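# Insert the steel peg fully into the block's hole

## Task

Push the steel peg completely down into the block's hole without shifting the block; if the block ever moves more than 1.5 cm from its starting spot, the attempt fails. The peg must stay seated by itself, so release it and pull the grippers away at the end.

## Robot and tools

Robot: two arms, left_arm and right_arm, each with six revolute joints and a parallel gripper. Their names do not tell you which side of a camera picture they appear on.

Frame: every reported gripper pose uses one scene frame. The origin sits on the table surface midway between the arms, +x points out over the table, +z points up, and left_arm stands on the +y side. Positions are in metres and orientations are quaternions written w, x, y, z. The printed hand position can be somewhat off, more so when the arm is stretched far. In the gripper's own axes, the fingers point along +z and close along y. The reported position is the spot between the finger pads, roughly 1 cm short of the fingertips.

Tool execute_actions. Argument "actions" is a list holding at most one item. An empty list only reports the current state. An item with "rows" and an optional "steps" (1 to 15, default 15) is a motion; each control step lasts 1/30 s, each row is used for one step, and the final row repeats if rows run out. An item with only "steps" (up to 300) is a wait that returns once that many steps have passed since the previous result, reply time included. Optional "pictures" (true/false) switches camera images on or off; they come by default.

Row layout: one list of 14 numbers, each in [-1, 1], covering both arms even if one is idle. Order: left_arm waist, shoulder, elbow, wrist pitch, wrist yaw, wrist roll, left opening, then the same seven for right_arm. The six joint numbers are offsets, not targets: they are scaled so that 1.0 equals 1.202 rad (waist), 1.258 (shoulder), 1.238 (elbow), 2.073 (wrist pitch), 2.022 (wrist yaw and wrist roll), and they are added to that arm's joint angles in the most recent result showing them. Before any such result exists in the scene, and for any later call inside the same reply, the base is the arm's actual angles when the action begins. So sending all zeros pulls the arm back to that base; it is not a pause. The opening number is absolute: +1 fully open, -1 closed.

Joint ranges in radians (waist, shoulder, elbow, wrist pitch, wrist yaw, wrist roll): -2.618..3.054, 0.000..3.142, 0.000..3.142, -1.571..1.571, -1.571..1.571, -2.094..2.094. True stops may differ by up to 0.036 rad either way. A request beyond a stated end by more than 0.036 rad is rejected and nothing moves. Requests beyond the real stop are clipped there, and the result may then print "joint sent to its limit", possibly referring to an earlier still-running action; silence does not prove more travel is available.

Speed: each joint's command stays within a fixed lead of its measured angle (waist 0.202, shoulder 0.258, elbow 0.238, wrist pitch 0.573, wrist yaw and roll 0.522 rad), and if the commands would carry the gripper more than 70 mm from where it is, the whole arm's targets are shrunk toward current angles. Large moves therefore take several actions.

Sagging: holding zeros can let an arm droop a bit each action. To keep a pose, in a reply's first call send offsets leading back to the desired angles, use zeros in following calls, and enlarge the correction if a joint keeps falling short.

Between calls the arms keep heading for the last row's target until they all nearly stop, or until a step is HELD; fingers still in motion finish moving. Only a new action pushes further.

Result lines: the state line "left_arm: … | right_arm: …" gives each end_effector_position and end_effector_quat_wxyz. "Joint positions" and "Joint velocities" list, per arm, the six joints (rad, rad/s) then the finger-pad gap (m, m/s; 0.094 m fully open). grip_measured is the finger opening expressed on the commanded scale; each gripper's reading carries its own constant error of about 1 mm. "joint command not followed" means a clearance check altered or blocked some joint targets; the rest of the row still ran. HELD marks steps where your row was partly or wholly not sent. MOTOR HOT appears from 75 °C; OVER-TEMPERATURE FAULT reports an arm halted (90 °C pauses the arm 10 s; 100 °C makes it go limp and drop).

Gripping: to hold something, command an opening below grip_measured; about 0.03 below is firm, less is gentler. Each pad manages roughly 50-62 N, weaker on some grippers and on very thin parts; first contact can spike. Holding weight warms motors even while you think, so avoid long loaded pauses.

Tool zoom_image: "camera" is "cam_left_wrist" or "cam_right_wrist" (each 504x504); "region" is [x0, y0, x1, y1] in pixels from the top-left corner, no larger than 504 by 504. It enlarges part of that camera's latest image.

Tool finished_scene: "scene" is the number of the current scene. It ends that scene permanently and reports whether the goal holds; the next scene's task arrives in that result. Replying without any tool call ends everything.

Cautions: keep the block within 1.5 cm of its start, so approach gently and avoid jamming the peg sideways into it. Do not drop, slam, or shove objects, do not let anything leave the table, and keep the arms from colliding or pressing on each other. Loose items may occasionally get a small external nudge. Before finishing, open the gripper and withdraw so the peg stays in the hole unsupported. Fewer, smoother motions with less effort are preferred, and time spent replying counts as robot time.

Each tool is called after "Emit:" by a JSON object that holds its "fn" and its "kwargs".

## Session

Emit:
{"fn": "execute_actions", "kwargs": {"actions": []}}

Scene clock: 0.00 s of 4600.00 s.
left_arm: end_effector_position=(+0.3485, +0.1899, +0.3482) grip_measured=+1.000 end_effector_quat_wxyz=(+0.676, -0.261, +0.635, -0.266) | right_arm: end_effector_position=(+0.3885, -0.0116, +0.2264) grip_measured=+1.000 end_effector_quat_wxyz=(+0.335, +0.323, +0.872, +0.152)
Joint positions: left_arm=[-1.049  1.09   0.769  0.408 -0.869 -0.699  0.094] | right_arm=[ 0.634  2.246  2.37  -1.095  0.485  1.378  0.094]
Joint velocities: left_arm=[-0.017 -0.007 -0.002 -0.007 -0.051 -0.037  0.   ] | right_arm=[ 0.007  0.017  0.007 -0.037  0.095 -0.037  0.   ]

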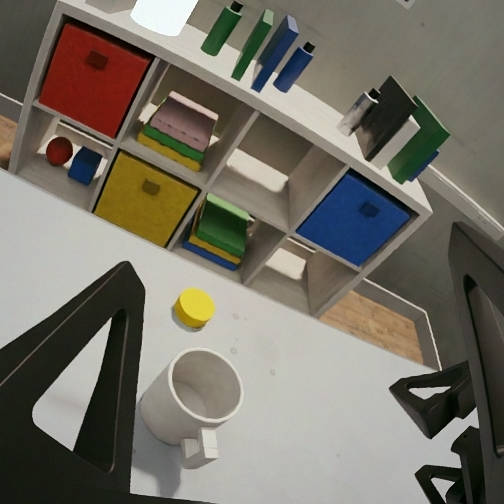

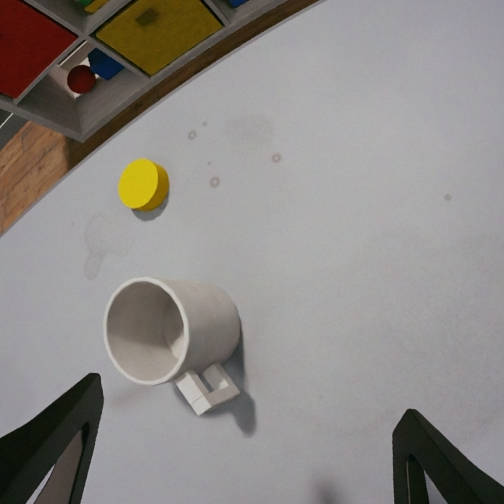

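Emit:
{"fn": "execute_actions", "kwargs": {"actions": [{"rows":[[0.87,0.09,0.35,-0.78,0.43,0.346,1,-0.527,-0.83,-0.945,-0.05,-0.24,-0.68,1]]}], "pictures": false}}

Emit:
{"fn": "execute_actions", "kwargs": {"actions": [{"steps":60}]}}

Scene clock: 15.33 s of 4600.00 s.
left_arm: end_effector_position=(+0.3533, +0.3863, +0.2255) grip_measured=+1.000 end_effector_quat_wxyz=(+0.329, -0.065, +0.941, +0.038) | right_arm: end_effector_position=(+0.2787, -0.3111, +0.2476) grip_measured=+1.000 end_effector_quat_wxyz=(+0.264, +0.074, +0.961, +0.031)
Joint positions: left_arm=[-0.135  1.217  1.19  -0.873 -0.078 -0.051  0.094] | right_arm=[-0.009  1.357  1.458 -1.139  0.07   0.313  0.094]
Joint velocities: left_arm=[ 1.81   0.017 -0.007 -1.985  0.374  0.271  0.   ] | right_arm=[-0.208 -2.469 -2.161 -0.183 -0.198 -1.81   0.   ]
Steps of this call (steps 1 to 90: nothing new was sent; then 11.83 s passed at rest; steps 91 to 105: all 15 steps of this action). Readings (joint positions):
91: left_arm=[-1.014 1.099 0.806 0.315 -0.789 -0.619] | right_arm=[0.618 2.217 2.327 -1.080 0.421 1.314]
92: left_arm=[-0.948 1.132 0.880 0.198 -0.683 -0.517] | right_arm=[0.596 2.171 2.255 -1.088 0.345 1.240]
94: left_arm=[-0.802 1.199 1.040 -0.023 -0.475 -0.333] | right_arm=[0.520 2.070 2.129 -1.110 0.244 1.102]
98: left_arm=[-0.523 1.218 1.186 -0.372 -0.214 -0.149] | right_arm=[0.313 1.847 1.903 -1.126 0.136 0.833]
105: the state above

Scene clock: 17.33 s of 4600.00 s.
left_arm: end_effector_position=(+0.2794, +0.4051, +0.1860) grip_measured=+1.000 end_effector_quat_wxyz=(+0.171, -0.099, +0.980, +0.022) | right_arm: end_effector_position=(+0.2118, -0.3119, +0.1976) grip_measured=+1.000 end_effector_quat_wxyz=(+0.189, -0.080, +0.979, +0.015)
Joint positions: left_arm=[-0.     1.217  1.19  -1.198 -0.012 -0.004  0.094] | right_arm=[-0.009  1.203  1.216 -1.203  0.008  0.014  0.094]
Joint velocities: left_arm=[ 0.007  0.012  0.002  0.051  0.022 -0.022  0.   ] | right_arm=[-0.007  0.007  0.007 -0.037 -0.037  0.037  0.   ]
Steps of this call (steps 1 to 30: the robot went on to your last target; steps 31 to 60: nothing new was sent). Readings (joint positions):
1: left_arm=[-0.076 1.217 1.190 -0.938 -0.069 -0.042] | right_arm=[-0.011 1.276 1.384 -1.146 0.063 0.253]
2: left_arm=[-0.032 1.217 1.190 -0.994 -0.067 -0.036] | right_arm=[-0.010 1.212 1.323 -1.161 0.050 0.205]
4: left_arm=[-0.001 1.217 1.190 -1.076 -0.059 -0.026] | right_arm=[-0.009 1.161 1.256 -1.197 0.034 0.136]
8: left_arm=[-0.000 1.217 1.190 -1.155 -0.030 -0.012] | right_arm=[-0.009 1.193 1.219 -1.203 0.018 0.063]
60: the state above
All arms were judged still, so your last target was given up. Only a new action makes them travel on or press farther. Fingers that are still opening or closing keep moving.

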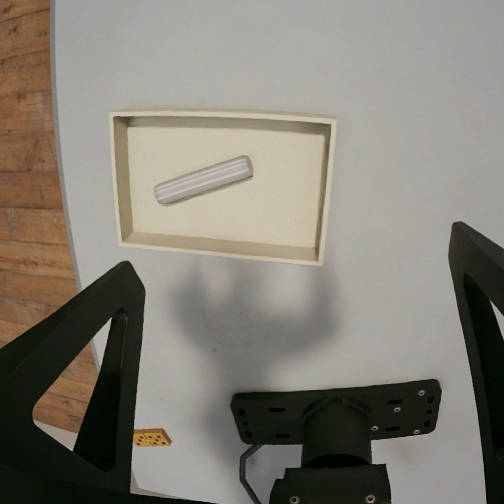

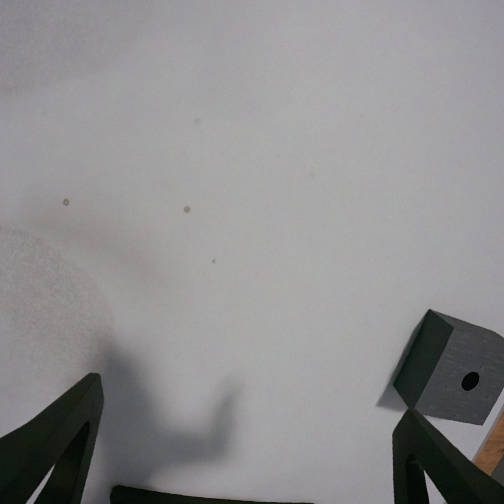

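Emit:
{"fn": "execute_actions", "kwargs": {"actions": [{"rows":[[0.29,0.535,0.41,-0.083,0,0,1,-0.5,0.1,0.15,-0.1,0,0,1]]}], "pictures": false}}

Emit:
{"fn": "execute_actions", "kwargs": {"actions": [{"steps":20}]}}

Scene clock: 52.63 s of 4600.00 s.
left_arm: end_effector_position=(+0.3291, +0.5418, +0.1081) grip_measured=+1.000 end_effector_quat_wxyz=(-0.022, -0.272, +0.962, +0.001) | right_arm: end_effector_position=(+0.1886, -0.4659, +0.2047) grip_measured=+1.000 end_effector_quat_wxyz=(+0.113, +0.216, +0.969, -0.032)
Joint positions: left_arm=[ 0.355  1.944  1.672 -1.339 -0.013 -0.002  0.094] | right_arm=[-0.612  1.335  1.38  -1.382  0.016  0.012  0.094]
Joint velocities: left_arm=[-0.002 -0.212  0.002 -0.125 -0.007 -0.037  0.   ] | right_arm=[ 0.022 -0.007  0.007  0.022  0.022  0.007  0.   ]
Steps of this call (steps 1 to 90: nothing new was sent; then 31.80 s passed at rest; steps 91 to 105: all 15 steps of this action). Readings (joint positions):
91: left_arm=[0.030 1.252 1.232 -1.249 0.005 -0.001] | right_arm=[-0.041 1.223 1.248 -1.245 -0.010 0.012]
92: left_arm=[0.093 1.321 1.312 -1.304 0.009 -0.000] | right_arm=[-0.106 1.258 1.300 -1.289 -0.013 0.012]
94: left_arm=[0.223 1.481 1.477 -1.322 0.007 -0.000] | right_arm=[-0.254 1.310 1.366 -1.305 -0.009 0.012]
98: left_arm=[0.353 1.793 1.697 -1.308 -0.011 -0.002] | right_arm=[-0.543 1.335 1.380 -1.335 0.005 0.012]
105: the state above

Scene clock: 53.30 s of 4600.00 s.
left_arm: end_effector_position=(+0.3258, +0.5398, +0.1179) grip_measured=+1.000 end_effector_quat_wxyz=(-0.016, -0.272, +0.962, +0.003) | right_arm: end_effector_position=(+0.1862, -0.4646, +0.2040) grip_measured=+1.000 end_effector_quat_wxyz=(+0.108, +0.216, +0.970, -0.030)
Joint positions: left_arm=[ 0.355  1.915  1.672 -1.356 -0.013 -0.002  0.094] | right_arm=[-0.612  1.335  1.38  -1.393  0.015  0.012  0.094]
Joint velocities: left_arm=[-0.012 -0.022  0.017  0.037  0.037 -0.022  0.   ] | right_arm=[ 0.007  0.002 -0.012 -0.022 -0.007  0.022  0.   ]
Steps of this call (steps 1 to 20: the robot went on to your last target). Readings (joint positions):
1: left_arm=[0.355 1.937 1.672 -1.342 -0.013 -0.002] | right_arm=[-0.612 1.335 1.380 -1.384 0.016 0.012]
2: left_arm=[0.355 1.930 1.672 -1.346 -0.013 -0.002] | right_arm=[-0.612 1.335 1.380 -1.386 0.016 0.012]
4: left_arm=[0.355 1.919 1.672 -1.350 -0.013 -0.002] | right_arm=[-0.612 1.335 1.380 -1.389 0.016 0.012]
8: left_arm=[0.355 1.915 1.672 -1.355 -0.013 -0.002] | right_arm=[-0.612 1.335 1.380 -1.391 0.016 0.012]
20: the state above

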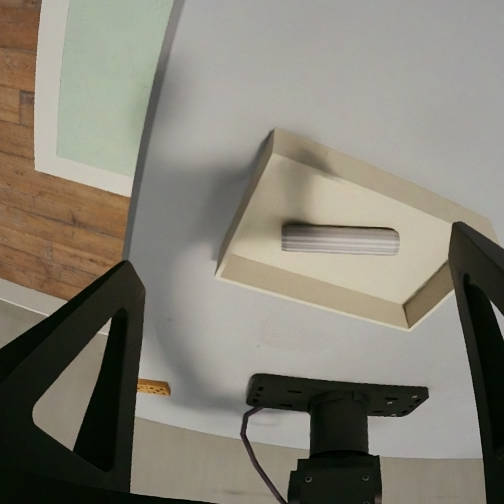

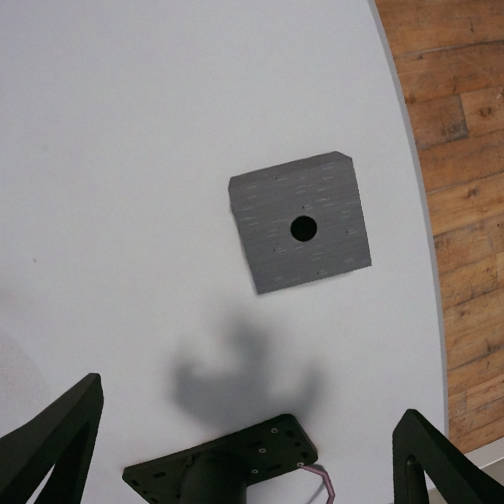

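Emit:
{"fn": "execute_actions", "kwargs": {"actions": [{"rows":[[-0.1,-0.2,-0.335,0.109,0,0.77,0.2,0,0,0.015,0,0,0,1]]}], "pictures": false}}

Emit:
{"fn": "execute_actions", "kwargs": {"actions": [{"steps":25}]}}

Scene clock: 61.30 s of 4600.00 s.
left_arm: end_effector_position=(+0.2920, +0.4751, +0.0880) grip_measured=+0.203 end_effector_quat_wxyz=(-0.006, +0.452, +0.892, +0.002) | right_arm: end_effector_position=(+0.1862, -0.4646, +0.2040) grip_measured=+1.000 end_effector_quat_wxyz=(+0.108, +0.216, +0.970, -0.030)
Joint positions: left_arm=[ 0.228  1.671  1.252 -1.156 -0.012  1.36   0.057] | right_arm=[-0.612  1.335  1.38  -1.393  0.015  0.012  0.094]
Joint velocities: left_arm=[-0.002  0.007 -0.002  0.051 -0.022  1.297 -0.001] | right_arm=[ 0.007 -0.007 -0.022 -0.022  0.081 -0.022  0.   ]
Steps of this call (steps 1 to 15: the robot went on to your last target; steps 16 to 90: nothing new was sent; then 4.50 s passed at rest; steps 91 to 105: all 15 steps of this action). Readings (joint positions):
91: left_arm=[0.345 1.881 1.620 -1.298 -0.020 0.079] | right_arm=[-0.612 1.335 1.380 -1.393 0.015 0.012]
92: left_arm=[0.324 1.824 1.531 -1.238 -0.025 0.178] | right_arm=[-0.612 1.335 1.380 -1.393 0.015 0.012]
94: left_arm=[0.261 1.714 1.372 -1.205 -0.022 0.380] | right_arm=[-0.612 1.335 1.380 -1.393 0.015 0.012]
98: left_arm=[0.222 1.670 1.257 -1.197 -0.012 0.783] | right_arm=[-0.612 1.335 1.380 -1.393 0.015 0.012]
105: the state above

Scene clock: 62.13 s of 4600.00 s.
left_arm: end_effector_position=(+0.2952, +0.4766, +0.0880) grip_measured=+0.203 end_effector_quat_wxyz=(-0.002, +0.534, +0.845, +0.008) | right_arm: end_effector_position=(+0.1862, -0.4646, +0.2040) grip_measured=+1.000 end_effector_quat_wxyz=(+0.108, +0.216, +0.970, -0.030)
Joint positions: left_arm=[ 0.228  1.671  1.252 -1.141 -0.012  1.549  0.057] | right_arm=[-0.612  1.335  1.38  -1.393  0.015  0.012  0.094]
Joint velocities: left_arm=[-0.002 -0.002  0.007  0.051 -0.066 -0.051 -0.   ] | right_arm=[ 0.002 -0.012  0.002  0.007 -0.066  0.037  0.   ]
Steps of this call (steps 1 to 25: the robot went on to your last target). Readings (joint positions):
1: left_arm=[0.228 1.671 1.252 -1.153 -0.012 1.398] | right_arm=[-0.612 1.335 1.380 -1.393 0.015 0.012]
2: left_arm=[0.228 1.671 1.252 -1.151 -0.012 1.429] | right_arm=[-0.612 1.335 1.380 -1.393 0.015 0.012]
4: left_arm=[0.228 1.671 1.252 -1.148 -0.012 1.472] | right_arm=[-0.612 1.335 1.380 -1.393 0.015 0.012]
8: left_arm=[0.228 1.671 1.252 -1.144 -0.012 1.518] | right_arm=[-0.612 1.335 1.380 -1.393 0.015 0.012]
25: the state above

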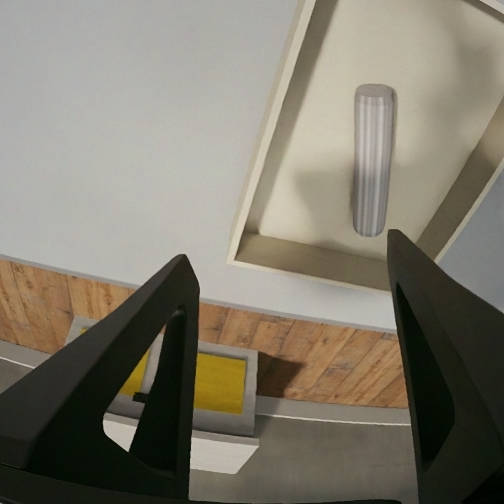

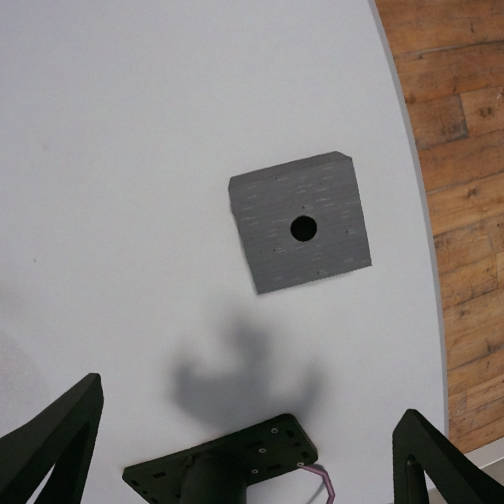

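Emit:
{"fn": "execute_actions", "kwargs": {"actions": [{"rows":[[-0.025,-0.075,-0.19,0.068,0,0,0.2,0,0,0,0,0,0,1]]}], "pictures": false}}

Emit:
{"fn": "execute_actions", "kwargs": {"actions": [{"steps":10}]}}

Scene clock: 78.47 s of 4600.00 s.
left_arm: end_effector_position=(+0.2578, +0.4531, +0.0463) grip_measured=+0.203 end_effector_quat_wxyz=(-0.018, +0.544, +0.839, -0.014) | right_arm: end_effector_position=(+0.1862, -0.4646, +0.2040) grip_measured=+1.000 end_effector_quat_wxyz=(+0.108, +0.216, +0.970, -0.030)
Joint positions: left_arm=[ 0.203  1.6    1.003 -1.017 -0.014  1.549  0.057] | right_arm=[-0.612  1.335  1.38  -1.393  0.015  0.012  0.094]
Joint velocities: left_arm=[ 0.002 -0.007 -0.002  0.11  -0.051  0.051  0.   ] | right_arm=[-0.007  0.007 -0.012 -0.051  0.066  0.022  0.   ]
Steps of this call (steps 1 to 15: the robot went on to your last target; steps 16 to 90: nothing new was sent; then 12.83 s passed at rest; steps 91 to 105: all 15 steps of this action). Readings (joint positions):
91: left_arm=[0.225 1.654 1.214 -1.100 -0.013 1.549] | right_arm=[-0.612 1.335 1.380 -1.393 0.015 0.012]
92: left_arm=[0.220 1.626 1.151 -1.058 -0.014 1.549] | right_arm=[-0.612 1.335 1.380 -1.393 0.015 0.012]
94: left_arm=[0.208 1.600 1.052 -1.050 -0.014 1.549] | right_arm=[-0.612 1.335 1.380 -1.393 0.015 0.012]
98: left_arm=[0.203 1.600 1.003 -1.045 -0.014 1.549] | right_arm=[-0.612 1.335 1.380 -1.393 0.015 0.012]
105: the state above

Scene clock: 78.80 s of 4600.00 s.
left_arm: end_effector_position=(+0.2589, +0.4536, +0.0463) grip_measured=+0.203 end_effector_quat_wxyz=(-0.016, +0.544, +0.839, -0.012) | right_arm: end_effector_position=(+0.1862, -0.4646, +0.2040) grip_measured=+1.000 end_effector_quat_wxyz=(+0.108, +0.216, +0.970, -0.030)
Joint positions: left_arm=[ 0.203  1.6    1.003 -1.012 -0.014  1.549  0.057] | right_arm=[-0.612  1.335  1.38  -1.393  0.015  0.012  0.094]
Joint velocities: left_arm=[ 0.002 -0.007  0.002 -0.081  0.051  0.007  0.   ] | right_arm=[-0.007 -0.002 -0.002 -0.022 -0.095 -0.066  0.   ]
Steps of this call (steps 1 to 10: the robot went on to your last target). Readings (joint positions):
1: left_arm=[0.203 1.600 1.003 -1.016 -0.014 1.549] | right_arm=[-0.612 1.335 1.380 -1.393 0.015 0.012]
2: left_arm=[0.203 1.600 1.003 -1.015 -0.014 1.549] | right_arm=[-0.612 1.335 1.380 -1.393 0.015 0.012]
4: left_arm=[0.203 1.600 1.003 -1.014 -0.014 1.549] | right_arm=[-0.612 1.335 1.380 -1.393 0.015 0.012]
8: left_arm=[0.203 1.600 1.003 -1.012 -0.014 1.549] | right_arm=[-0.612 1.335 1.380 -1.393 0.015 0.012]
10: the state above

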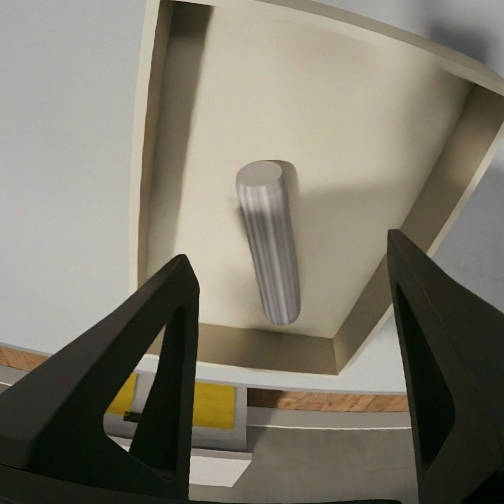

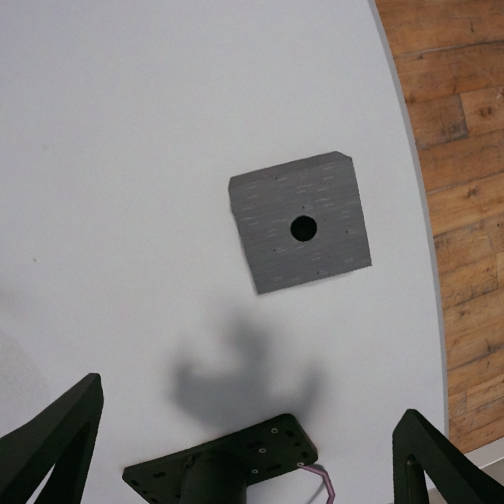

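Emit:
{"fn": "execute_actions", "kwargs": {"actions": [{"rows":[[0.075,0,0.012,0.018,0,-0.065,-0.1,0,0,0,0,0,0,1]]}]}}

Scene clock: 88.63 s of 4600.00 s.
left_arm: end_effector_position=(+0.2539, +0.4777, +0.0461) grip_measured=-0.097 end_effector_quat_wxyz=(-0.011, +0.453, +0.892, -0.000) | right_arm: end_effector_position=(+0.1862, -0.4646, +0.2040) grip_measured=+1.000 end_effector_quat_wxyz=(+0.108, +0.216, +0.970, -0.030)
Joint positions: left_arm=[ 0.293  1.6    1.003 -0.987 -0.017  1.427  0.042] | right_arm=[-0.612  1.335  1.38  -1.393  0.015  0.012  0.094]
Joint velocities: left_arm=[-0.007 -0.002  0.002  0.066 -0.007 -0.022  0.001] | right_arm=[-0.017  0.002 -0.007  0.037  0.066  0.081  0.   ]
Steps of this call (steps 1 to 15: the robot went on to your last target; steps 16 to 90: nothing new was sent; then 6.33 s passed at rest; steps 91 to 105: all 15 steps of this action). Readings (joint positions):
91: left_arm=[0.213 1.600 1.003 -1.010 -0.009 1.529] | right_arm=[-0.612 1.335 1.380 -1.393 0.015 0.012]
92: left_arm=[0.235 1.600 1.003 -1.006 -0.009 1.508] | right_arm=[-0.612 1.335 1.380 -1.393 0.015 0.012]
94: left_arm=[0.278 1.600 1.003 -0.996 -0.013 1.476] | right_arm=[-0.612 1.335 1.380 -1.393 0.015 0.012]
98: left_arm=[0.293 1.600 1.003 -0.990 -0.017 1.444] | right_arm=[-0.612 1.335 1.380 -1.393 0.015 0.012]
105: the state above

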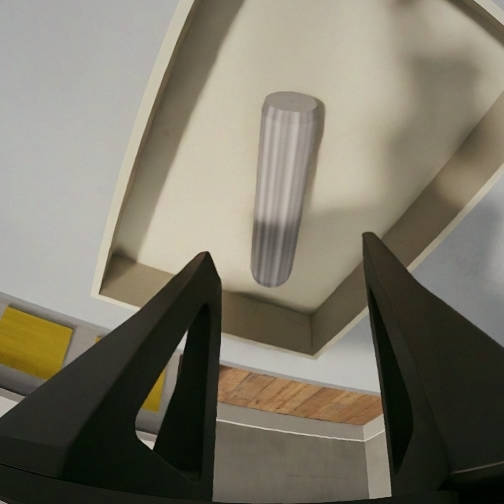

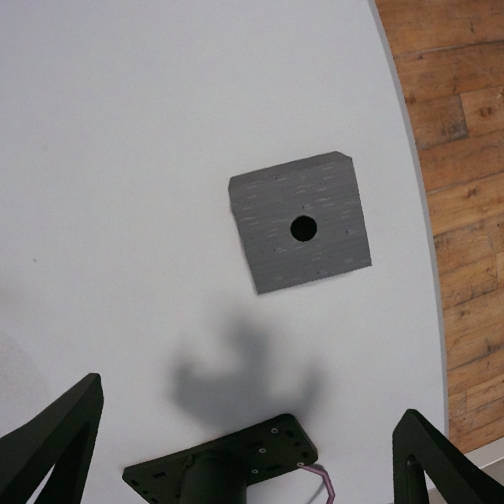

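Emit:
{"fn": "execute_actions", "kwargs": {"actions": [{"rows":[[0,0.03,-0.058,0.058,0,0.04,-0.1,0,0,0,0,0,0,1]]}]}}

Scene clock: 95.23 s of 4600.00 s.
left_arm: end_effector_position=(+0.2520, +0.4767, +0.0208) grip_measured=-0.097 end_effector_quat_wxyz=(-0.012, +0.484, +0.875, -0.002) | right_arm: end_effector_position=(+0.1862, -0.4646, +0.2040) grip_measured=+1.000 end_effector_quat_wxyz=(+0.108, +0.216, +0.970, -0.030)
Joint positions: left_arm=[ 0.293  1.635  0.931 -0.883 -0.017  1.499  0.042] | right_arm=[-0.612  1.335  1.38  -1.393  0.015  0.012  0.094]
Joint velocities: left_arm=[-0.017  0.002 -0.007  0.11   0.007 -0.037 -0.001] | right_arm=[-0.017 -0.007 -0.007 -0.037 -0.081  0.022  0.   ]
Steps of this call (steps 1 to 15: the robot went on to your last target; steps 16 to 90: nothing new was sent; then 3.10 s passed at rest; steps 91 to 105: all 15 steps of this action). Readings (joint positions):
91: left_arm=[0.293 1.600 0.994 -0.970 -0.017 1.435] | right_arm=[-0.612 1.335 1.380 -1.393 0.015 0.012]
92: left_arm=[0.293 1.603 0.979 -0.946 -0.017 1.448] | right_arm=[-0.612 1.335 1.380 -1.393 0.015 0.012]
94: left_arm=[0.293 1.618 0.951 -0.920 -0.017 1.468] | right_arm=[-0.612 1.335 1.380 -1.393 0.015 0.012]
98: left_arm=[0.293 1.635 0.931 -0.902 -0.017 1.488] | right_arm=[-0.612 1.335 1.380 -1.393 0.015 0.012]
105: the state above

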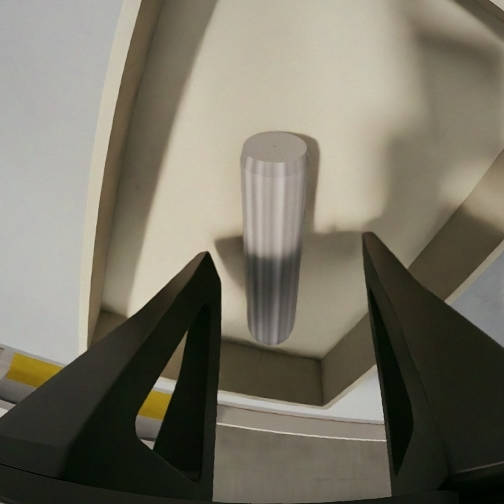

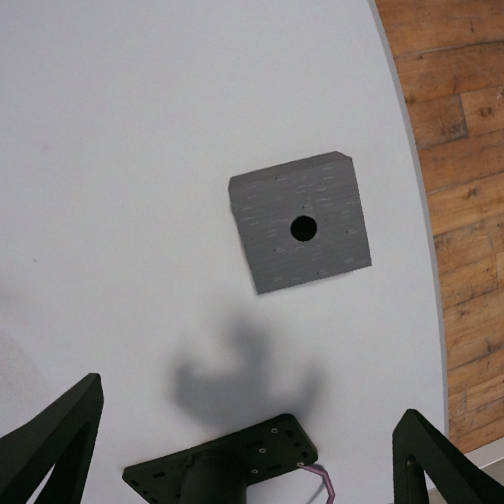

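Emit:
{"fn": "execute_actions", "kwargs": {"actions": [{"rows":[[0,0.008,-0.01,0.015,0,0,-0.1,0,0,0,0,0,0,1],[0,0.008,-0.01,0.015,0,0,-0.1,0,0,0,0,0,0,1],[0,0.008,-0.01,0.015,0,0,-0.3,0,0,0,0,0,0,1],[0,0.008,-0.01,0.015,0,0,-0.4,0,0,0,0,0,0,1],[0,0.008,-0.01,0.015,0,0,-0.5,0,0,0,0,0,0,1],[0,0.008,-0.01,0.015,0,0,-0.6,0,0,0,0,0,0,1],[0,0.008,-0.01,0.015,0,0,-0.7,0,0,0,0,0,0,1]]}]}}

Scene clock: 104.20 s of 4600.00 s.
left_arm: end_effector_position=(+0.2558, +0.4787, +0.0208) grip_measured=-0.689 end_effector_quat_wxyz=(-0.007, +0.486, +0.874, +0.005) | right_arm: end_effector_position=(+0.1862, -0.4646, +0.2040) grip_measured=+1.000 end_effector_quat_wxyz=(+0.108, +0.216, +0.970, -0.030)
Joint positions: left_arm=[ 0.293  1.635  0.931 -0.866 -0.017  1.502  0.015] | right_arm=[-0.612  1.335  1.38  -1.393  0.015  0.012  0.094]
Joint velocities: left_arm=[ 0.002 -0.002 -0.002  0.037  0.022  0.007 -0.   ] | right_arm=[-0.027 -0.007 -0.007 -0.022  0.125  0.051  0.   ]
Steps of this call (steps 1 to 15: the robot went on to your last target; steps 16 to 90: nothing new was sent; then 5.47 s passed at rest; steps 91 to 105: all 15 steps of this action). Readings (joint positions):
91: left_arm=[0.293 1.635 0.931 -0.877 -0.017 1.502] | right_arm=[-0.612 1.335 1.380 -1.393 0.015 0.012]
92: left_arm=[0.293 1.635 0.931 -0.875 -0.017 1.502] | right_arm=[-0.612 1.335 1.380 -1.393 0.015 0.012]
94: left_arm=[0.293 1.635 0.931 -0.870 -0.017 1.502] | right_arm=[-0.612 1.335 1.380 -1.393 0.015 0.012]
98: left_arm=[0.293 1.635 0.931 -0.866 -0.017 1.502] | right_arm=[-0.612 1.335 1.380 -1.393 0.015 0.012]
105: the state above

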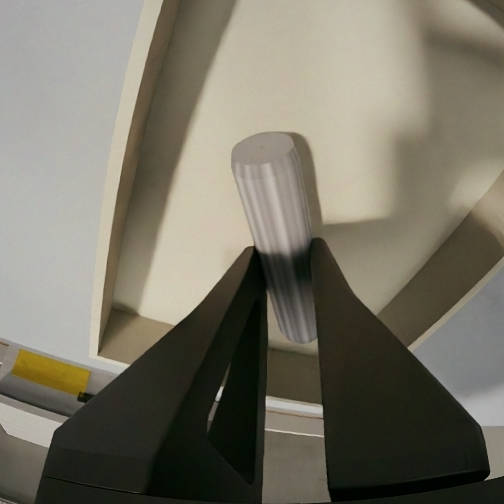

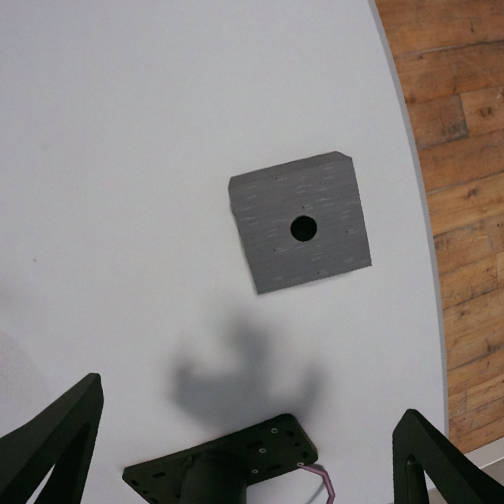

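Emit:
{"fn": "execute_actions", "kwargs": {"actions": [{"rows":[[0,0,0,0,0,0,-0.73,0,0,0,0,0,0,1],[0,0,0,0,0,0,-0.73,0,0,0,0,0,0,1],[0,-0.03,0.06,-0.05,0,0,-0.73,0,0,0,0,0,0,1],[0,-0.06,0.12,-0.1,0,0,-0.73,0,0,0,0,0,0,1],[0,-0.1,0.2,-0.17,0,0,-0.73,0,0,0,0,0,0,1]]}], "pictures": false}}

Emit:
{"fn": "execute_actions", "kwargs": {"actions": [{"rows":[[-0.4,0,0,0.6,0,-0.74,-0.73,0,0,0,0,0,0,1]]}]}}

Scene clock: 119.30 s of 4600.00 s.
left_arm: end_effector_position=(+0.2646, +0.4834, +0.1107) grip_measured=-0.711 end_effector_quat_wxyz=(+0.012, +0.485, +0.874, +0.035) | right_arm: end_effector_position=(+0.1862, -0.4646, +0.2040) grip_measured=+1.000 end_effector_quat_wxyz=(+0.108, +0.216, +0.970, -0.030)
Joint positions: left_arm=[ 0.293  1.51   1.176 -1.165 -0.017  1.502  0.014] | right_arm=[-0.612  1.335  1.38  -1.393  0.015  0.012  0.094]
Joint velocities: left_arm=[ 0.007 -0.002 -0.002 -0.286 -0.037  0.007  0.   ] | right_arm=[-0.007 -0.017 -0.017  0.066 -0.037 -0.007  0.   ]
Steps of this call (steps 1 to 15: the robot went on to your last target; steps 16 to 90: nothing new was sent; then 11.60 s passed at rest; steps 91 to 105: all 15 steps of this action). Readings (joint positions):
91: left_arm=[0.293 1.635 0.931 -0.866 -0.017 1.502] | right_arm=[-0.612 1.335 1.380 -1.393 0.015 0.012]
92: left_arm=[0.293 1.635 0.931 -0.866 -0.017 1.502] | right_arm=[-0.612 1.335 1.380 -1.393 0.015 0.012]
94: left_arm=[0.293 1.634 0.960 -0.914 -0.017 1.502] | right_arm=[-0.612 1.335 1.380 -1.393 0.015 0.012]
98: left_arm=[0.293 1.569 1.124 -1.074 -0.017 1.502] | right_arm=[-0.612 1.335 1.380 -1.393 0.015 0.012]
105: the state above

Scene clock: 119.80 s of 4600.00 s.
left_arm: end_effector_position=(+0.4858, +0.3643, +0.2125) grip_measured=-0.712 end_effector_quat_wxyz=(+0.441, +0.231, +0.856, +0.141) | right_arm: end_effector_position=(+0.1862, -0.4646, +0.2040) grip_measured=+1.000 end_effector_quat_wxyz=(+0.108, +0.216, +0.970, -0.030)
Joint positions: left_arm=[-0.18   1.516  1.166 -0.258 -0.025  0.556  0.014] | right_arm=[-0.612  1.335  1.38  -1.393  0.015  0.012  0.094]
Joint velocities: left_arm=[-0.212  0.007 -0.012  1.897  0.022 -2.747  0.001] | right_arm=[ 0.007  0.022  0.012 -0.051 -0.066 -0.007  0.   ]
Steps of this call (steps 1 to 15: all 15 steps of this action). Readings (joint positions):
1: left_arm=[0.278 1.510 1.172 -1.141 -0.028 1.451] | right_arm=[-0.612 1.335 1.380 -1.393 0.015 0.012]
2: left_arm=[0.245 1.511 1.168 -1.085 -0.036 1.390] | right_arm=[-0.612 1.335 1.380 -1.393 0.015 0.012]
4: left_arm=[0.162 1.516 1.166 -0.958 -0.038 1.272] | right_arm=[-0.612 1.335 1.380 -1.393 0.015 0.012]
8: left_arm=[-0.006 1.516 1.166 -0.712 -0.039 1.044] | right_arm=[-0.612 1.335 1.380 -1.393 0.015 0.012]
15: the state above

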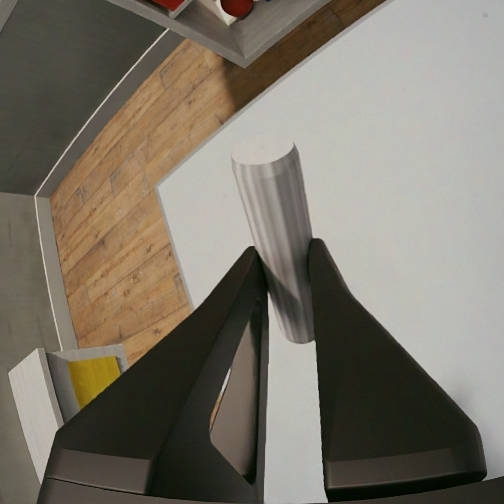

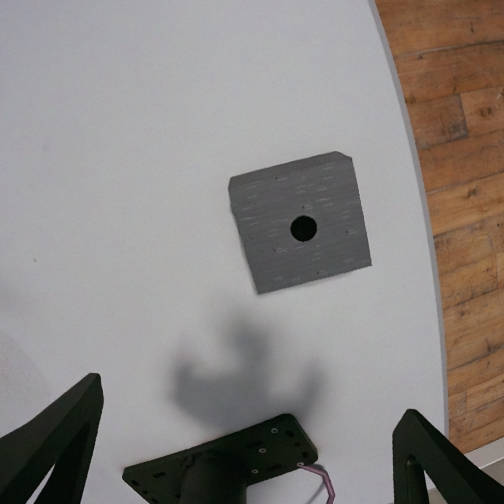

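Emit:
{"fn": "execute_actions", "kwargs": {"actions": [{"rows":[[0,0,0,0.3,0,-0.275,-0.745,0,0,0,0,0,0,1],[0,0,0,0.3,0,-0.275,-0.745,0,0,0,0,0,0,1],[0,0,0,0.4,0,-0.275,-0.745,0,0,0,0,0,0,1],[-0.2,0,-0.1,0.597,0,-0.275,-0.745,0,0,0,0,0,0,1],[-0.3,0,-0.15,0.597,0,-0.275,-0.745,0,0,0,0,0,0,1],[-0.4,0,-0.2,0.597,0,-0.275,-0.745,0,0,0,0,0,0,1],[-0.85,0.07,-0.42,0.597,0,-0.275,-0.745,1,0.07,0.055,0.29,0,0,0.2]]}], "pictures": false}}

Emit:
{"fn": "execute_actions", "kwargs": {"actions": [{"steps":40}]}}

Scene clock: 134.40 s of 4600.00 s.
left_arm: end_effector_position=(+0.4164, +0.0998, +0.1641) grip_measured=-0.715 end_effector_quat_wxyz=(+0.613, +0.215, +0.741, -0.168) | right_arm: end_effector_position=(+0.3222, -0.3725, +0.2344) grip_measured=+0.202 end_effector_quat_wxyz=(+0.301, +0.023, +0.953, -0.017)
Joint positions: left_arm=[-0.785  1.628  0.647  0.788 -0.039  0.006  0.013] | right_arm=[-0.215  1.419  1.412 -0.951  0.031  0.012  0.056]
Joint velocities: left_arm=[-1.839  0.335 -0.593  0.095  0.037 -0.007  0.   ] | right_arm=[ 1.717  0.168  0.085  1.106  0.037 -0.066  0.001]
From where the robot then was, a joint's target lay farther than a number of 1.0 reaches, so one or more steps of this call were cut to that.
Steps of this call (steps 1 to 45: the robot went on to your last target; steps 46 to 110: nothing new was sent; then 10.43 s passed at rest; steps 111 to 125: all 15 steps of this action). Readings (joint positions):
111: left_arm=[-0.187 1.517 1.160 0.064 -0.023 0.012] | right_arm=[-0.612 1.335 1.380 -1.393 0.015 0.012]
112: left_arm=[-0.187 1.520 1.155 0.110 -0.023 0.011] | right_arm=[-0.612 1.335 1.380 -1.393 0.015 0.012]
114: left_arm=[-0.202 1.526 1.137 0.240 -0.036 0.009] | right_arm=[-0.612 1.335 1.380 -1.393 0.015 0.012]
118: left_arm=[-0.381 1.534 0.969 0.592 -0.051 0.007] | right_arm=[-0.563 1.343 1.383 -1.312 0.027 0.012]
125: the state above

Scene clock: 135.73 s of 4600.00 s.
left_arm: end_effector_position=(+0.2752, -0.0414, +0.1827) grip_measured=-0.715 end_effector_quat_wxyz=(+0.594, +0.356, +0.646, -0.321) | right_arm: end_effector_position=(+0.2385, -0.0735, +0.2620) grip_measured=+0.202 end_effector_quat_wxyz=(+0.351, -0.348, +0.857, +0.144)
Joint positions: left_arm=[-1.207  1.642  0.622  0.93  -0.014  0.006  0.013] | right_arm=[ 0.599  1.427  1.423 -0.787  0.008  0.012  0.056]
Joint velocities: left_arm=[ 0.007  0.012 -0.017 -0.037  0.007  0.037 -0.002] | right_arm=[ 0.002 -0.002  0.002 -0.007 -0.022 -0.022  0.001]
Steps of this call (steps 1 to 30: the robot went on to your last target; steps 31 to 40: nothing new was sent). Readings (joint positions):
1: left_arm=[-0.848 1.637 0.631 0.791 -0.036 0.006] | right_arm=[-0.151 1.424 1.414 -0.918 0.031 0.012]
2: left_arm=[-0.910 1.641 0.624 0.795 -0.033 0.006] | right_arm=[-0.084 1.426 1.416 -0.890 0.030 0.012]
4: left_arm=[-1.027 1.642 0.622 0.814 -0.030 0.006] | right_arm=[0.055 1.427 1.418 -0.848 0.028 0.012]
8: left_arm=[-1.205 1.642 0.622 0.884 -0.010 0.006] | right_arm=[0.346 1.427 1.423 -0.801 0.024 0.012]
40: the state above
All arms were judged still, so your last target was given up. Only a new action makes them travel on or press farther. Fingers that are still opening or closing keep moving.

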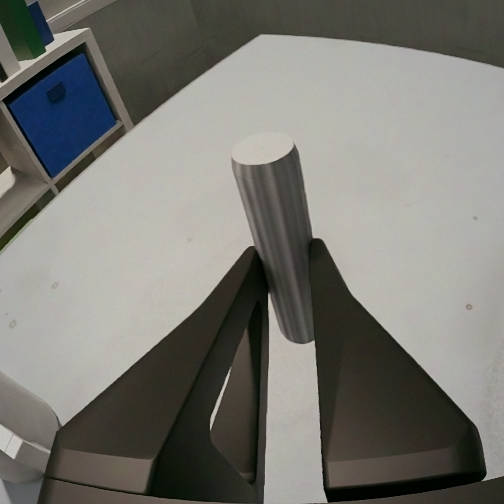

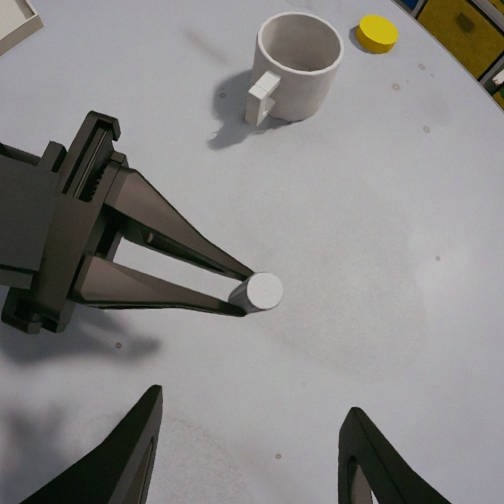

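Emit:
{"fn": "execute_actions", "kwargs": {"actions": [{"rows":[[0,0,0.01,0.05,0,0,-0.745,0,0,0.01,0,0,0,0],[0,0,0.01,0.05,0,0,-0.745,0,0,0.01,0,0,0,0],[0,0,0.01,0.05,0,0,-0.745,0,0.03,0.02,0,0,0,0],[0,0,0.01,0.05,0,0,-0.745,0,0.06,0.04,0.02,0,0,0],[0,0,0.01,0.05,0,0,-0.745,0,0.1,0.07,0.035,0,0,-0.1]]}], "pictures": false}}

Emit:
{"fn": "execute_actions", "kwargs": {"actions": [{"steps":10}]}}

Scene clock: 155.97 s of 4600.00 s.
left_arm: end_effector_position=(+0.2757, -0.0421, +0.1960) grip_measured=-0.715 end_effector_quat_wxyz=(+0.611, +0.347, +0.630, -0.331) | right_arm: end_effector_position=(+0.2654, -0.0466, +0.2472) grip_measured=-0.098 end_effector_quat_wxyz=(+0.351, -0.348, +0.857, +0.144)
Joint positions: left_arm=[-1.207  1.642  0.622  0.984 -0.014  0.006  0.013] | right_arm=[ 0.599  1.56   1.486 -0.719  0.008  0.012  0.042]
Joint velocities: left_arm=[-0.002 -0.022  0.002 -0.051  0.007 -0.037  0.   ] | right_arm=[ 0.002 -0.012 -0.002 -0.007 -0.066 -0.007 -0.   ]
Steps of this call (steps 1 to 90: nothing new was sent; then 16.73 s passed at rest; steps 91 to 105: all 15 steps of this action). Readings (joint positions):
91: left_arm=[-1.207 1.642 0.622 0.936 -0.014 0.006] | right_arm=[0.599 1.427 1.423 -0.787 0.008 0.012]
92: left_arm=[-1.207 1.642 0.622 0.943 -0.014 0.006] | right_arm=[0.599 1.427 1.423 -0.787 0.008 0.012]
94: left_arm=[-1.207 1.642 0.622 0.960 -0.014 0.006] | right_arm=[0.599 1.438 1.429 -0.785 0.008 0.012]
98: left_arm=[-1.207 1.642 0.622 0.977 -0.014 0.006] | right_arm=[0.599 1.529 1.486 -0.734 0.008 0.012]
105: the state above

Scene clock: 156.30 s of 4600.00 s.
left_arm: end_effector_position=(+0.2757, -0.0421, +0.1963) grip_measured=-0.715 end_effector_quat_wxyz=(+0.611, +0.347, +0.630, -0.331) | right_arm: end_effector_position=(+0.2659, -0.0460, +0.2479) grip_measured=-0.098 end_effector_quat_wxyz=(+0.352, -0.348, +0.857, +0.145)
Joint positions: left_arm=[-1.207  1.642  0.622  0.985 -0.014  0.006  0.013] | right_arm=[ 0.599  1.56   1.486 -0.715  0.008  0.012  0.042]
Joint velocities: left_arm=[ 0.007 -0.007 -0.002 -0.095 -0.095 -0.007 -0.001] | right_arm=[-0.017  0.002  0.002  0.037 -0.022  0.007  0.   ]
Steps of this call (steps 1 to 10: the robot went on to your last target). Readings (joint positions):
1: left_arm=[-1.207 1.642 0.622 0.985 -0.014 0.006] | right_arm=[0.599 1.560 1.486 -0.718 0.008 0.012]
2: left_arm=[-1.207 1.642 0.622 0.985 -0.014 0.006] | right_arm=[0.599 1.560 1.486 -0.718 0.008 0.012]
4: left_arm=[-1.207 1.642 0.622 0.985 -0.014 0.006] | right_arm=[0.599 1.560 1.486 -0.716 0.008 0.012]
8: left_arm=[-1.207 1.642 0.622 0.985 -0.014 0.006] | right_arm=[0.599 1.560 1.486 -0.715 0.008 0.012]
10: the state above

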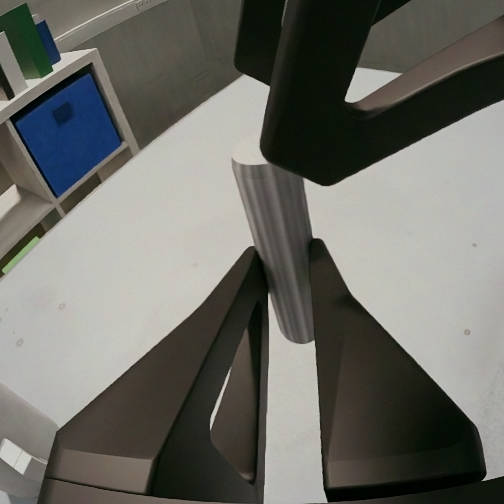

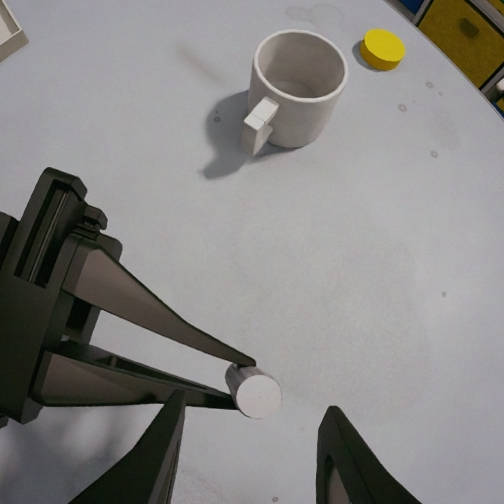

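Emit:
{"fn": "execute_actions", "kwargs": {"actions": [{"rows":[[0,0,0.01,0.04,0,0,-0.745,0,0.02,-0.02,0.028,0,0,-0.1]]}]}}

Scene clock: 164.37 s of 4600.00 s.
left_arm: end_effector_position=(+0.2757, -0.0422, +0.2047) grip_measured=-0.715 end_effector_quat_wxyz=(+0.622, +0.341, +0.620, -0.337) | right_arm: end_effector_position=(+0.2741, -0.0378, +0.2514) grip_measured=-0.098 end_effector_quat_wxyz=(+0.370, -0.345, +0.849, +0.152)
Joint positions: left_arm=[-1.207  1.642  0.622  1.019 -0.014  0.006  0.013] | right_arm=[ 0.599  1.575  1.486 -0.659  0.008  0.012  0.042]
Joint velocities: left_arm=[ 0.007 -0.007  0.017  0.066 -0.007  0.037  0.001] | right_arm=[-0.012 -0.002 -0.012 -0.051 -0.066  0.066  0.   ]
Steps of this call (steps 1 to 15: the robot went on to your last target; steps 16 to 90: nothing new was sent; then 4.57 s passed at rest; steps 91 to 105: all 15 steps of this action). Readings (joint positions):
91: left_arm=[-1.207 1.642 0.622 0.989 -0.014 0.006] | right_arm=[0.599 1.561 1.486 -0.709 0.008 0.012]
92: left_arm=[-1.207 1.642 0.622 0.993 -0.014 0.006] | right_arm=[0.599 1.564 1.486 -0.698 0.008 0.012]
94: left_arm=[-1.207 1.642 0.622 1.004 -0.014 0.006] | right_arm=[0.599 1.569 1.486 -0.681 0.008 0.012]
98: left_arm=[-1.207 1.642 0.622 1.014 -0.014 0.006] | right_arm=[0.599 1.575 1.486 -0.667 0.008 0.012]
105: the state above

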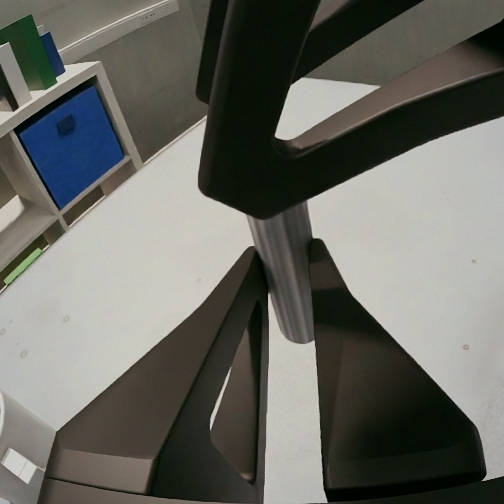

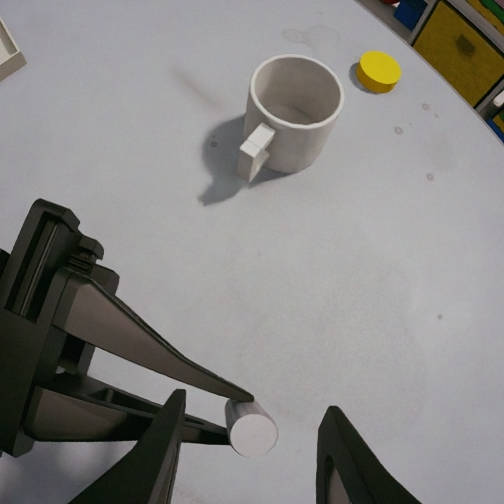

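Emit:
{"fn": "execute_actions", "kwargs": {"actions": [{"rows":[[0,0,0.01,0.02,0,0,-0.745,0,0,-0.045,0,0,0,-0.1]]}]}}

Scene clock: 169.57 s of 4600.00 s.
left_arm: end_effector_position=(+0.2757, -0.0422, +0.2049) grip_measured=-0.715 end_effector_quat_wxyz=(+0.622, +0.341, +0.619, -0.337) | right_arm: end_effector_position=(+0.2715, -0.0404, +0.2374) grip_measured=-0.098 end_effector_quat_wxyz=(+0.358, -0.347, +0.854, +0.147)
Joint positions: left_arm=[-1.207  1.642  0.622  1.02  -0.014  0.006  0.013] | right_arm=[ 0.599  1.575  1.449 -0.65   0.008  0.012  0.042]
Joint velocities: left_arm=[-0.012  0.027  0.007  0.022 -0.066  0.022 -0.   ] | right_arm=[ 0.007 -0.007 -0.002  0.007  0.022 -0.007 -0.   ]
Steps of this call (steps 1 to 15: the robot went on to your last target; steps 16 to 90: nothing new was sent; then 1.70 s passed at rest; steps 91 to 105: all 15 steps of this action). Readings (joint positions):
91: left_arm=[-1.207 1.642 0.622 1.020 -0.014 0.006] | right_arm=[0.599 1.575 1.481 -0.653 0.008 0.012]
92: left_arm=[-1.207 1.642 0.622 1.020 -0.014 0.006] | right_arm=[0.599 1.575 1.474 -0.650 0.008 0.012]
94: left_arm=[-1.207 1.642 0.622 1.020 -0.014 0.006] | right_arm=[0.599 1.575 1.459 -0.650 0.008 0.012]
98: left_arm=[-1.207 1.642 0.622 1.020 -0.014 0.006] | right_arm=[0.599 1.575 1.449 -0.650 0.008 0.012]
105: the state above

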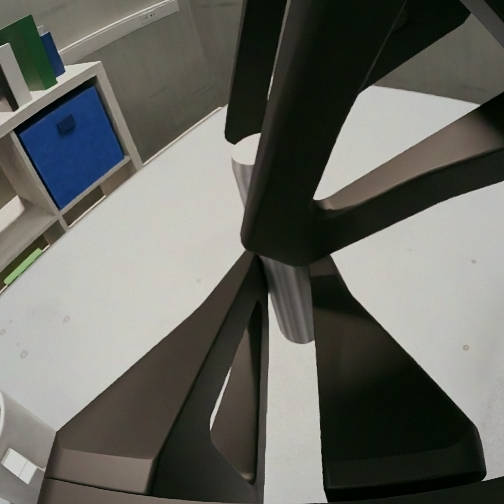

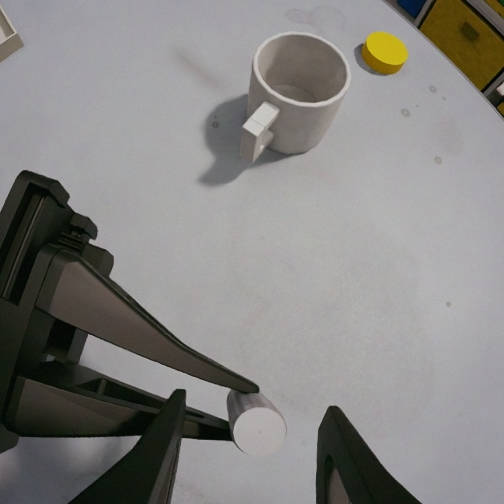

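Emit:
{"fn": "execute_actions", "kwargs": {"actions": [{"rows":[[0,0,0.01,0.02,0,0,-0.745,0,0.035,0,0.022,0,0,-0.3]]}], "pictures": false}}

Emit:
{"fn": "execute_actions", "kwargs": {"actions": [{"rows":[[0,0,0,0,0,0,-0.745,0,0,0,0,0,0,-0.45],[0,0,0,0,0,0,-0.745,0,0,0,0,0,0,-0.55],[0,0,0,0,0,0,-0.745,0,0,0,0,0,0,-0.62],[0,0,0,0,0,0,-0.745,0,0,0,0,0,0,-0.68],[0,0,0,0,0,0,-0.745,0,0,0,0,0,0,-0.74]]}]}}

Scene clock: 177.67 s of 4600.00 s.
left_arm: end_effector_position=(+0.2764, -0.0420, +0.2038) grip_measured=-0.715 end_effector_quat_wxyz=(+0.622, +0.340, +0.621, -0.335) | right_arm: end_effector_position=(+0.2791, -0.0329, +0.2287) grip_measured=-0.298 end_effector_quat_wxyz=(+0.359, -0.347, +0.854, +0.147)
Joint positions: left_arm=[-1.207  1.643  0.622  1.018 -0.017  0.006  0.013] | right_arm=[ 0.599  1.61   1.449 -0.612  0.008  0.012  0.033]
Joint velocities: left_arm=[ 0.007 -0.007  0.007  0.022 -0.051  0.007 -0.001] | right_arm=[-0.007 -0.012 -0.007 -0.051 -0.022 -0.022  0.001]
Steps of this call (steps 1 to 15: the robot went on to your last target; steps 16 to 90: nothing new was sent; then 4.60 s passed at rest; steps 91 to 105: all 15 steps of this action). Readings (joint positions):
91: left_arm=[-1.207 1.642 0.622 1.020 -0.014 0.006] | right_arm=[0.599 1.577 1.449 -0.646 0.008 0.012]
92: left_arm=[-1.207 1.642 0.622 1.020 -0.014 0.006] | right_arm=[0.599 1.582 1.449 -0.635 0.008 0.012]
94: left_arm=[-1.207 1.642 0.622 1.020 -0.014 0.006] | right_arm=[0.599 1.595 1.449 -0.621 0.008 0.012]
98: left_arm=[-1.207 1.643 0.622 1.018 -0.016 0.006] | right_arm=[0.599 1.610 1.449 -0.613 0.008 0.012]
105: the state above

Scene clock: 178.17 s of 4600.00 s.
left_arm: end_effector_position=(+0.2764, -0.0419, +0.2016) grip_measured=-0.715 end_effector_quat_wxyz=(+0.619, +0.342, +0.624, -0.334) | right_arm: end_effector_position=(+0.2796, -0.0333, +0.2288) grip_measured=-0.703 end_effector_quat_wxyz=(+0.360, -0.346, +0.854, +0.146)
Joint positions: left_arm=[-1.207  1.643  0.622  1.009 -0.017  0.006  0.013] | right_arm=[ 0.599  1.61   1.449 -0.612  0.012  0.012  0.014]
Joint velocities: left_arm=[ 0.002  0.002  0.002 -0.066 -0.051  0.007 -0.001] | right_arm=[ 0.017 -0.007 -0.002 -0.022 -0.007 -0.066  0.   ]
Steps of this call (steps 1 to 15: all 15 steps of this action). Readings (joint positions):
1: left_arm=[-1.207 1.643 0.622 1.016 -0.017 0.006] | right_arm=[0.599 1.610 1.449 -0.612 0.008 0.012]
2: left_arm=[-1.207 1.643 0.622 1.014 -0.017 0.006] | right_arm=[0.599 1.610 1.449 -0.612 0.008 0.012]
4: left_arm=[-1.207 1.643 0.622 1.010 -0.017 0.006] | right_arm=[0.599 1.610 1.449 -0.612 0.010 0.012]
8: left_arm=[-1.207 1.643 0.622 1.009 -0.017 0.006] | right_arm=[0.599 1.610 1.449 -0.612 0.012 0.012]
15: the state above

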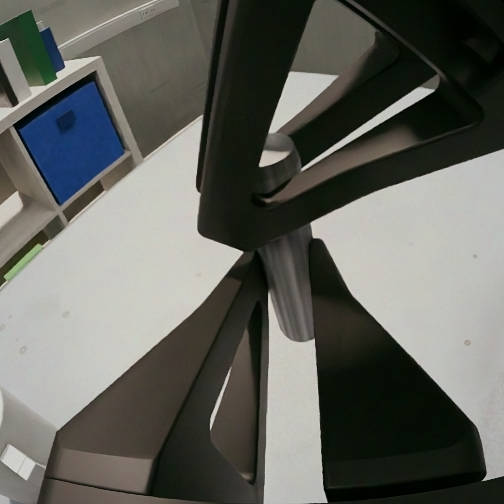

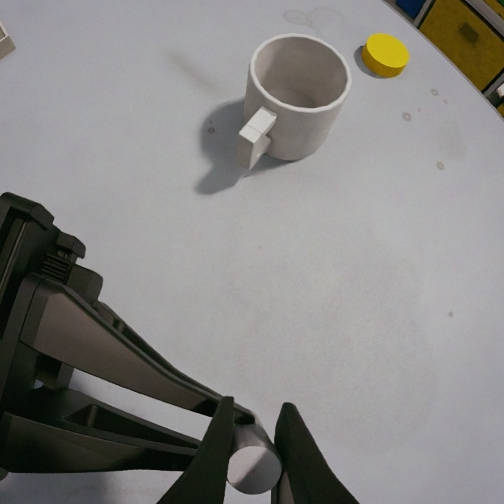

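Emit:
{"fn": "execute_actions", "kwargs": {"actions": [{"rows":[[0,0,0,0,0,0,-0.6,0,0,0,0,0,0,-0.74],[0,0,0,0,0,0,-0.2,0,0,0,0,0,0,-0.74],[0,0,0,0,0,0,-0.2,0,0,0,0,0,0,-0.74],[0,0,0,0,0,0,-0.2,0,0,0,0,0,0,-0.74],[0,0,0,0,0,0,-0.2,0,0,0,0,0,0,-0.74],[0,0,0,0,0,0,-0.2,0,0,0,0,0,0,-0.74],[0,0,0,0,0,0,-0.2,-0.03,0,0.03,0,0,0,-0.74],[0,0,0,0,0,0,-0.2,-0.06,0,0.03,0,0,0,-0.74],[0,0,0,0,0,0,-0.2,-0.12,0,0.03,0,0,0,-0.74]]}]}}

Scene clock: 185.57 s of 4600.00 s.
left_arm: end_effector_position=(+0.2764, -0.0419, +0.2016) grip_measured=-0.203 end_effector_quat_wxyz=(+0.619, +0.342, +0.624, -0.334) | right_arm: end_effector_position=(+0.3273, -0.0894, +0.2288) grip_measured=-0.703 end_effector_quat_wxyz=(+0.372, -0.276, +0.879, +0.113)
Joint positions: left_arm=[-1.207  1.643  0.622  1.009 -0.017  0.006  0.037] | right_arm=[ 0.442  1.61   1.449 -0.612  0.021  0.012  0.014]
Joint velocities: left_arm=[ 0.007 -0.017 -0.007 -0.066 -0.007  0.022 -0.001] | right_arm=[-0.027  0.002 -0.017 -0.051  0.081 -0.007  0.001]
Steps of this call (steps 1 to 15: the robot went on to your last target; steps 16 to 90: nothing new was sent; then 3.90 s passed at rest; steps 91 to 105: all 15 steps of this action). Readings (joint positions):
91: left_arm=[-1.207 1.643 0.622 1.009 -0.017 0.006] | right_arm=[0.599 1.610 1.449 -0.612 0.012 0.012]
92: left_arm=[-1.207 1.643 0.622 1.009 -0.017 0.006] | right_arm=[0.599 1.610 1.449 -0.612 0.012 0.012]
94: left_arm=[-1.207 1.643 0.622 1.009 -0.017 0.006] | right_arm=[0.599 1.610 1.449 -0.612 0.012 0.012]
98: left_arm=[-1.207 1.643 0.622 1.009 -0.017 0.006] | right_arm=[0.587 1.610 1.449 -0.612 0.006 0.012]
105: the state above

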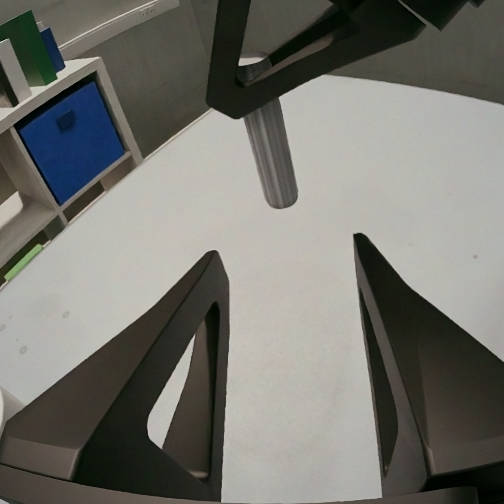

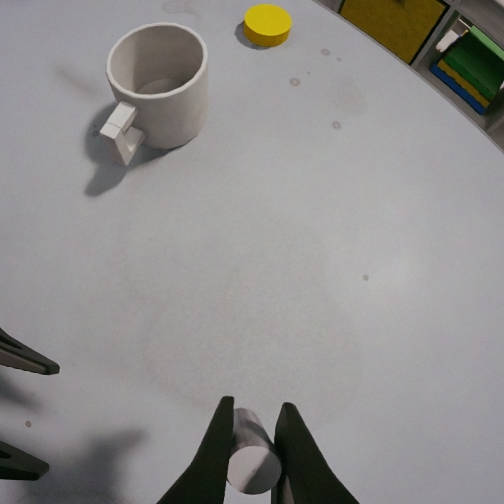

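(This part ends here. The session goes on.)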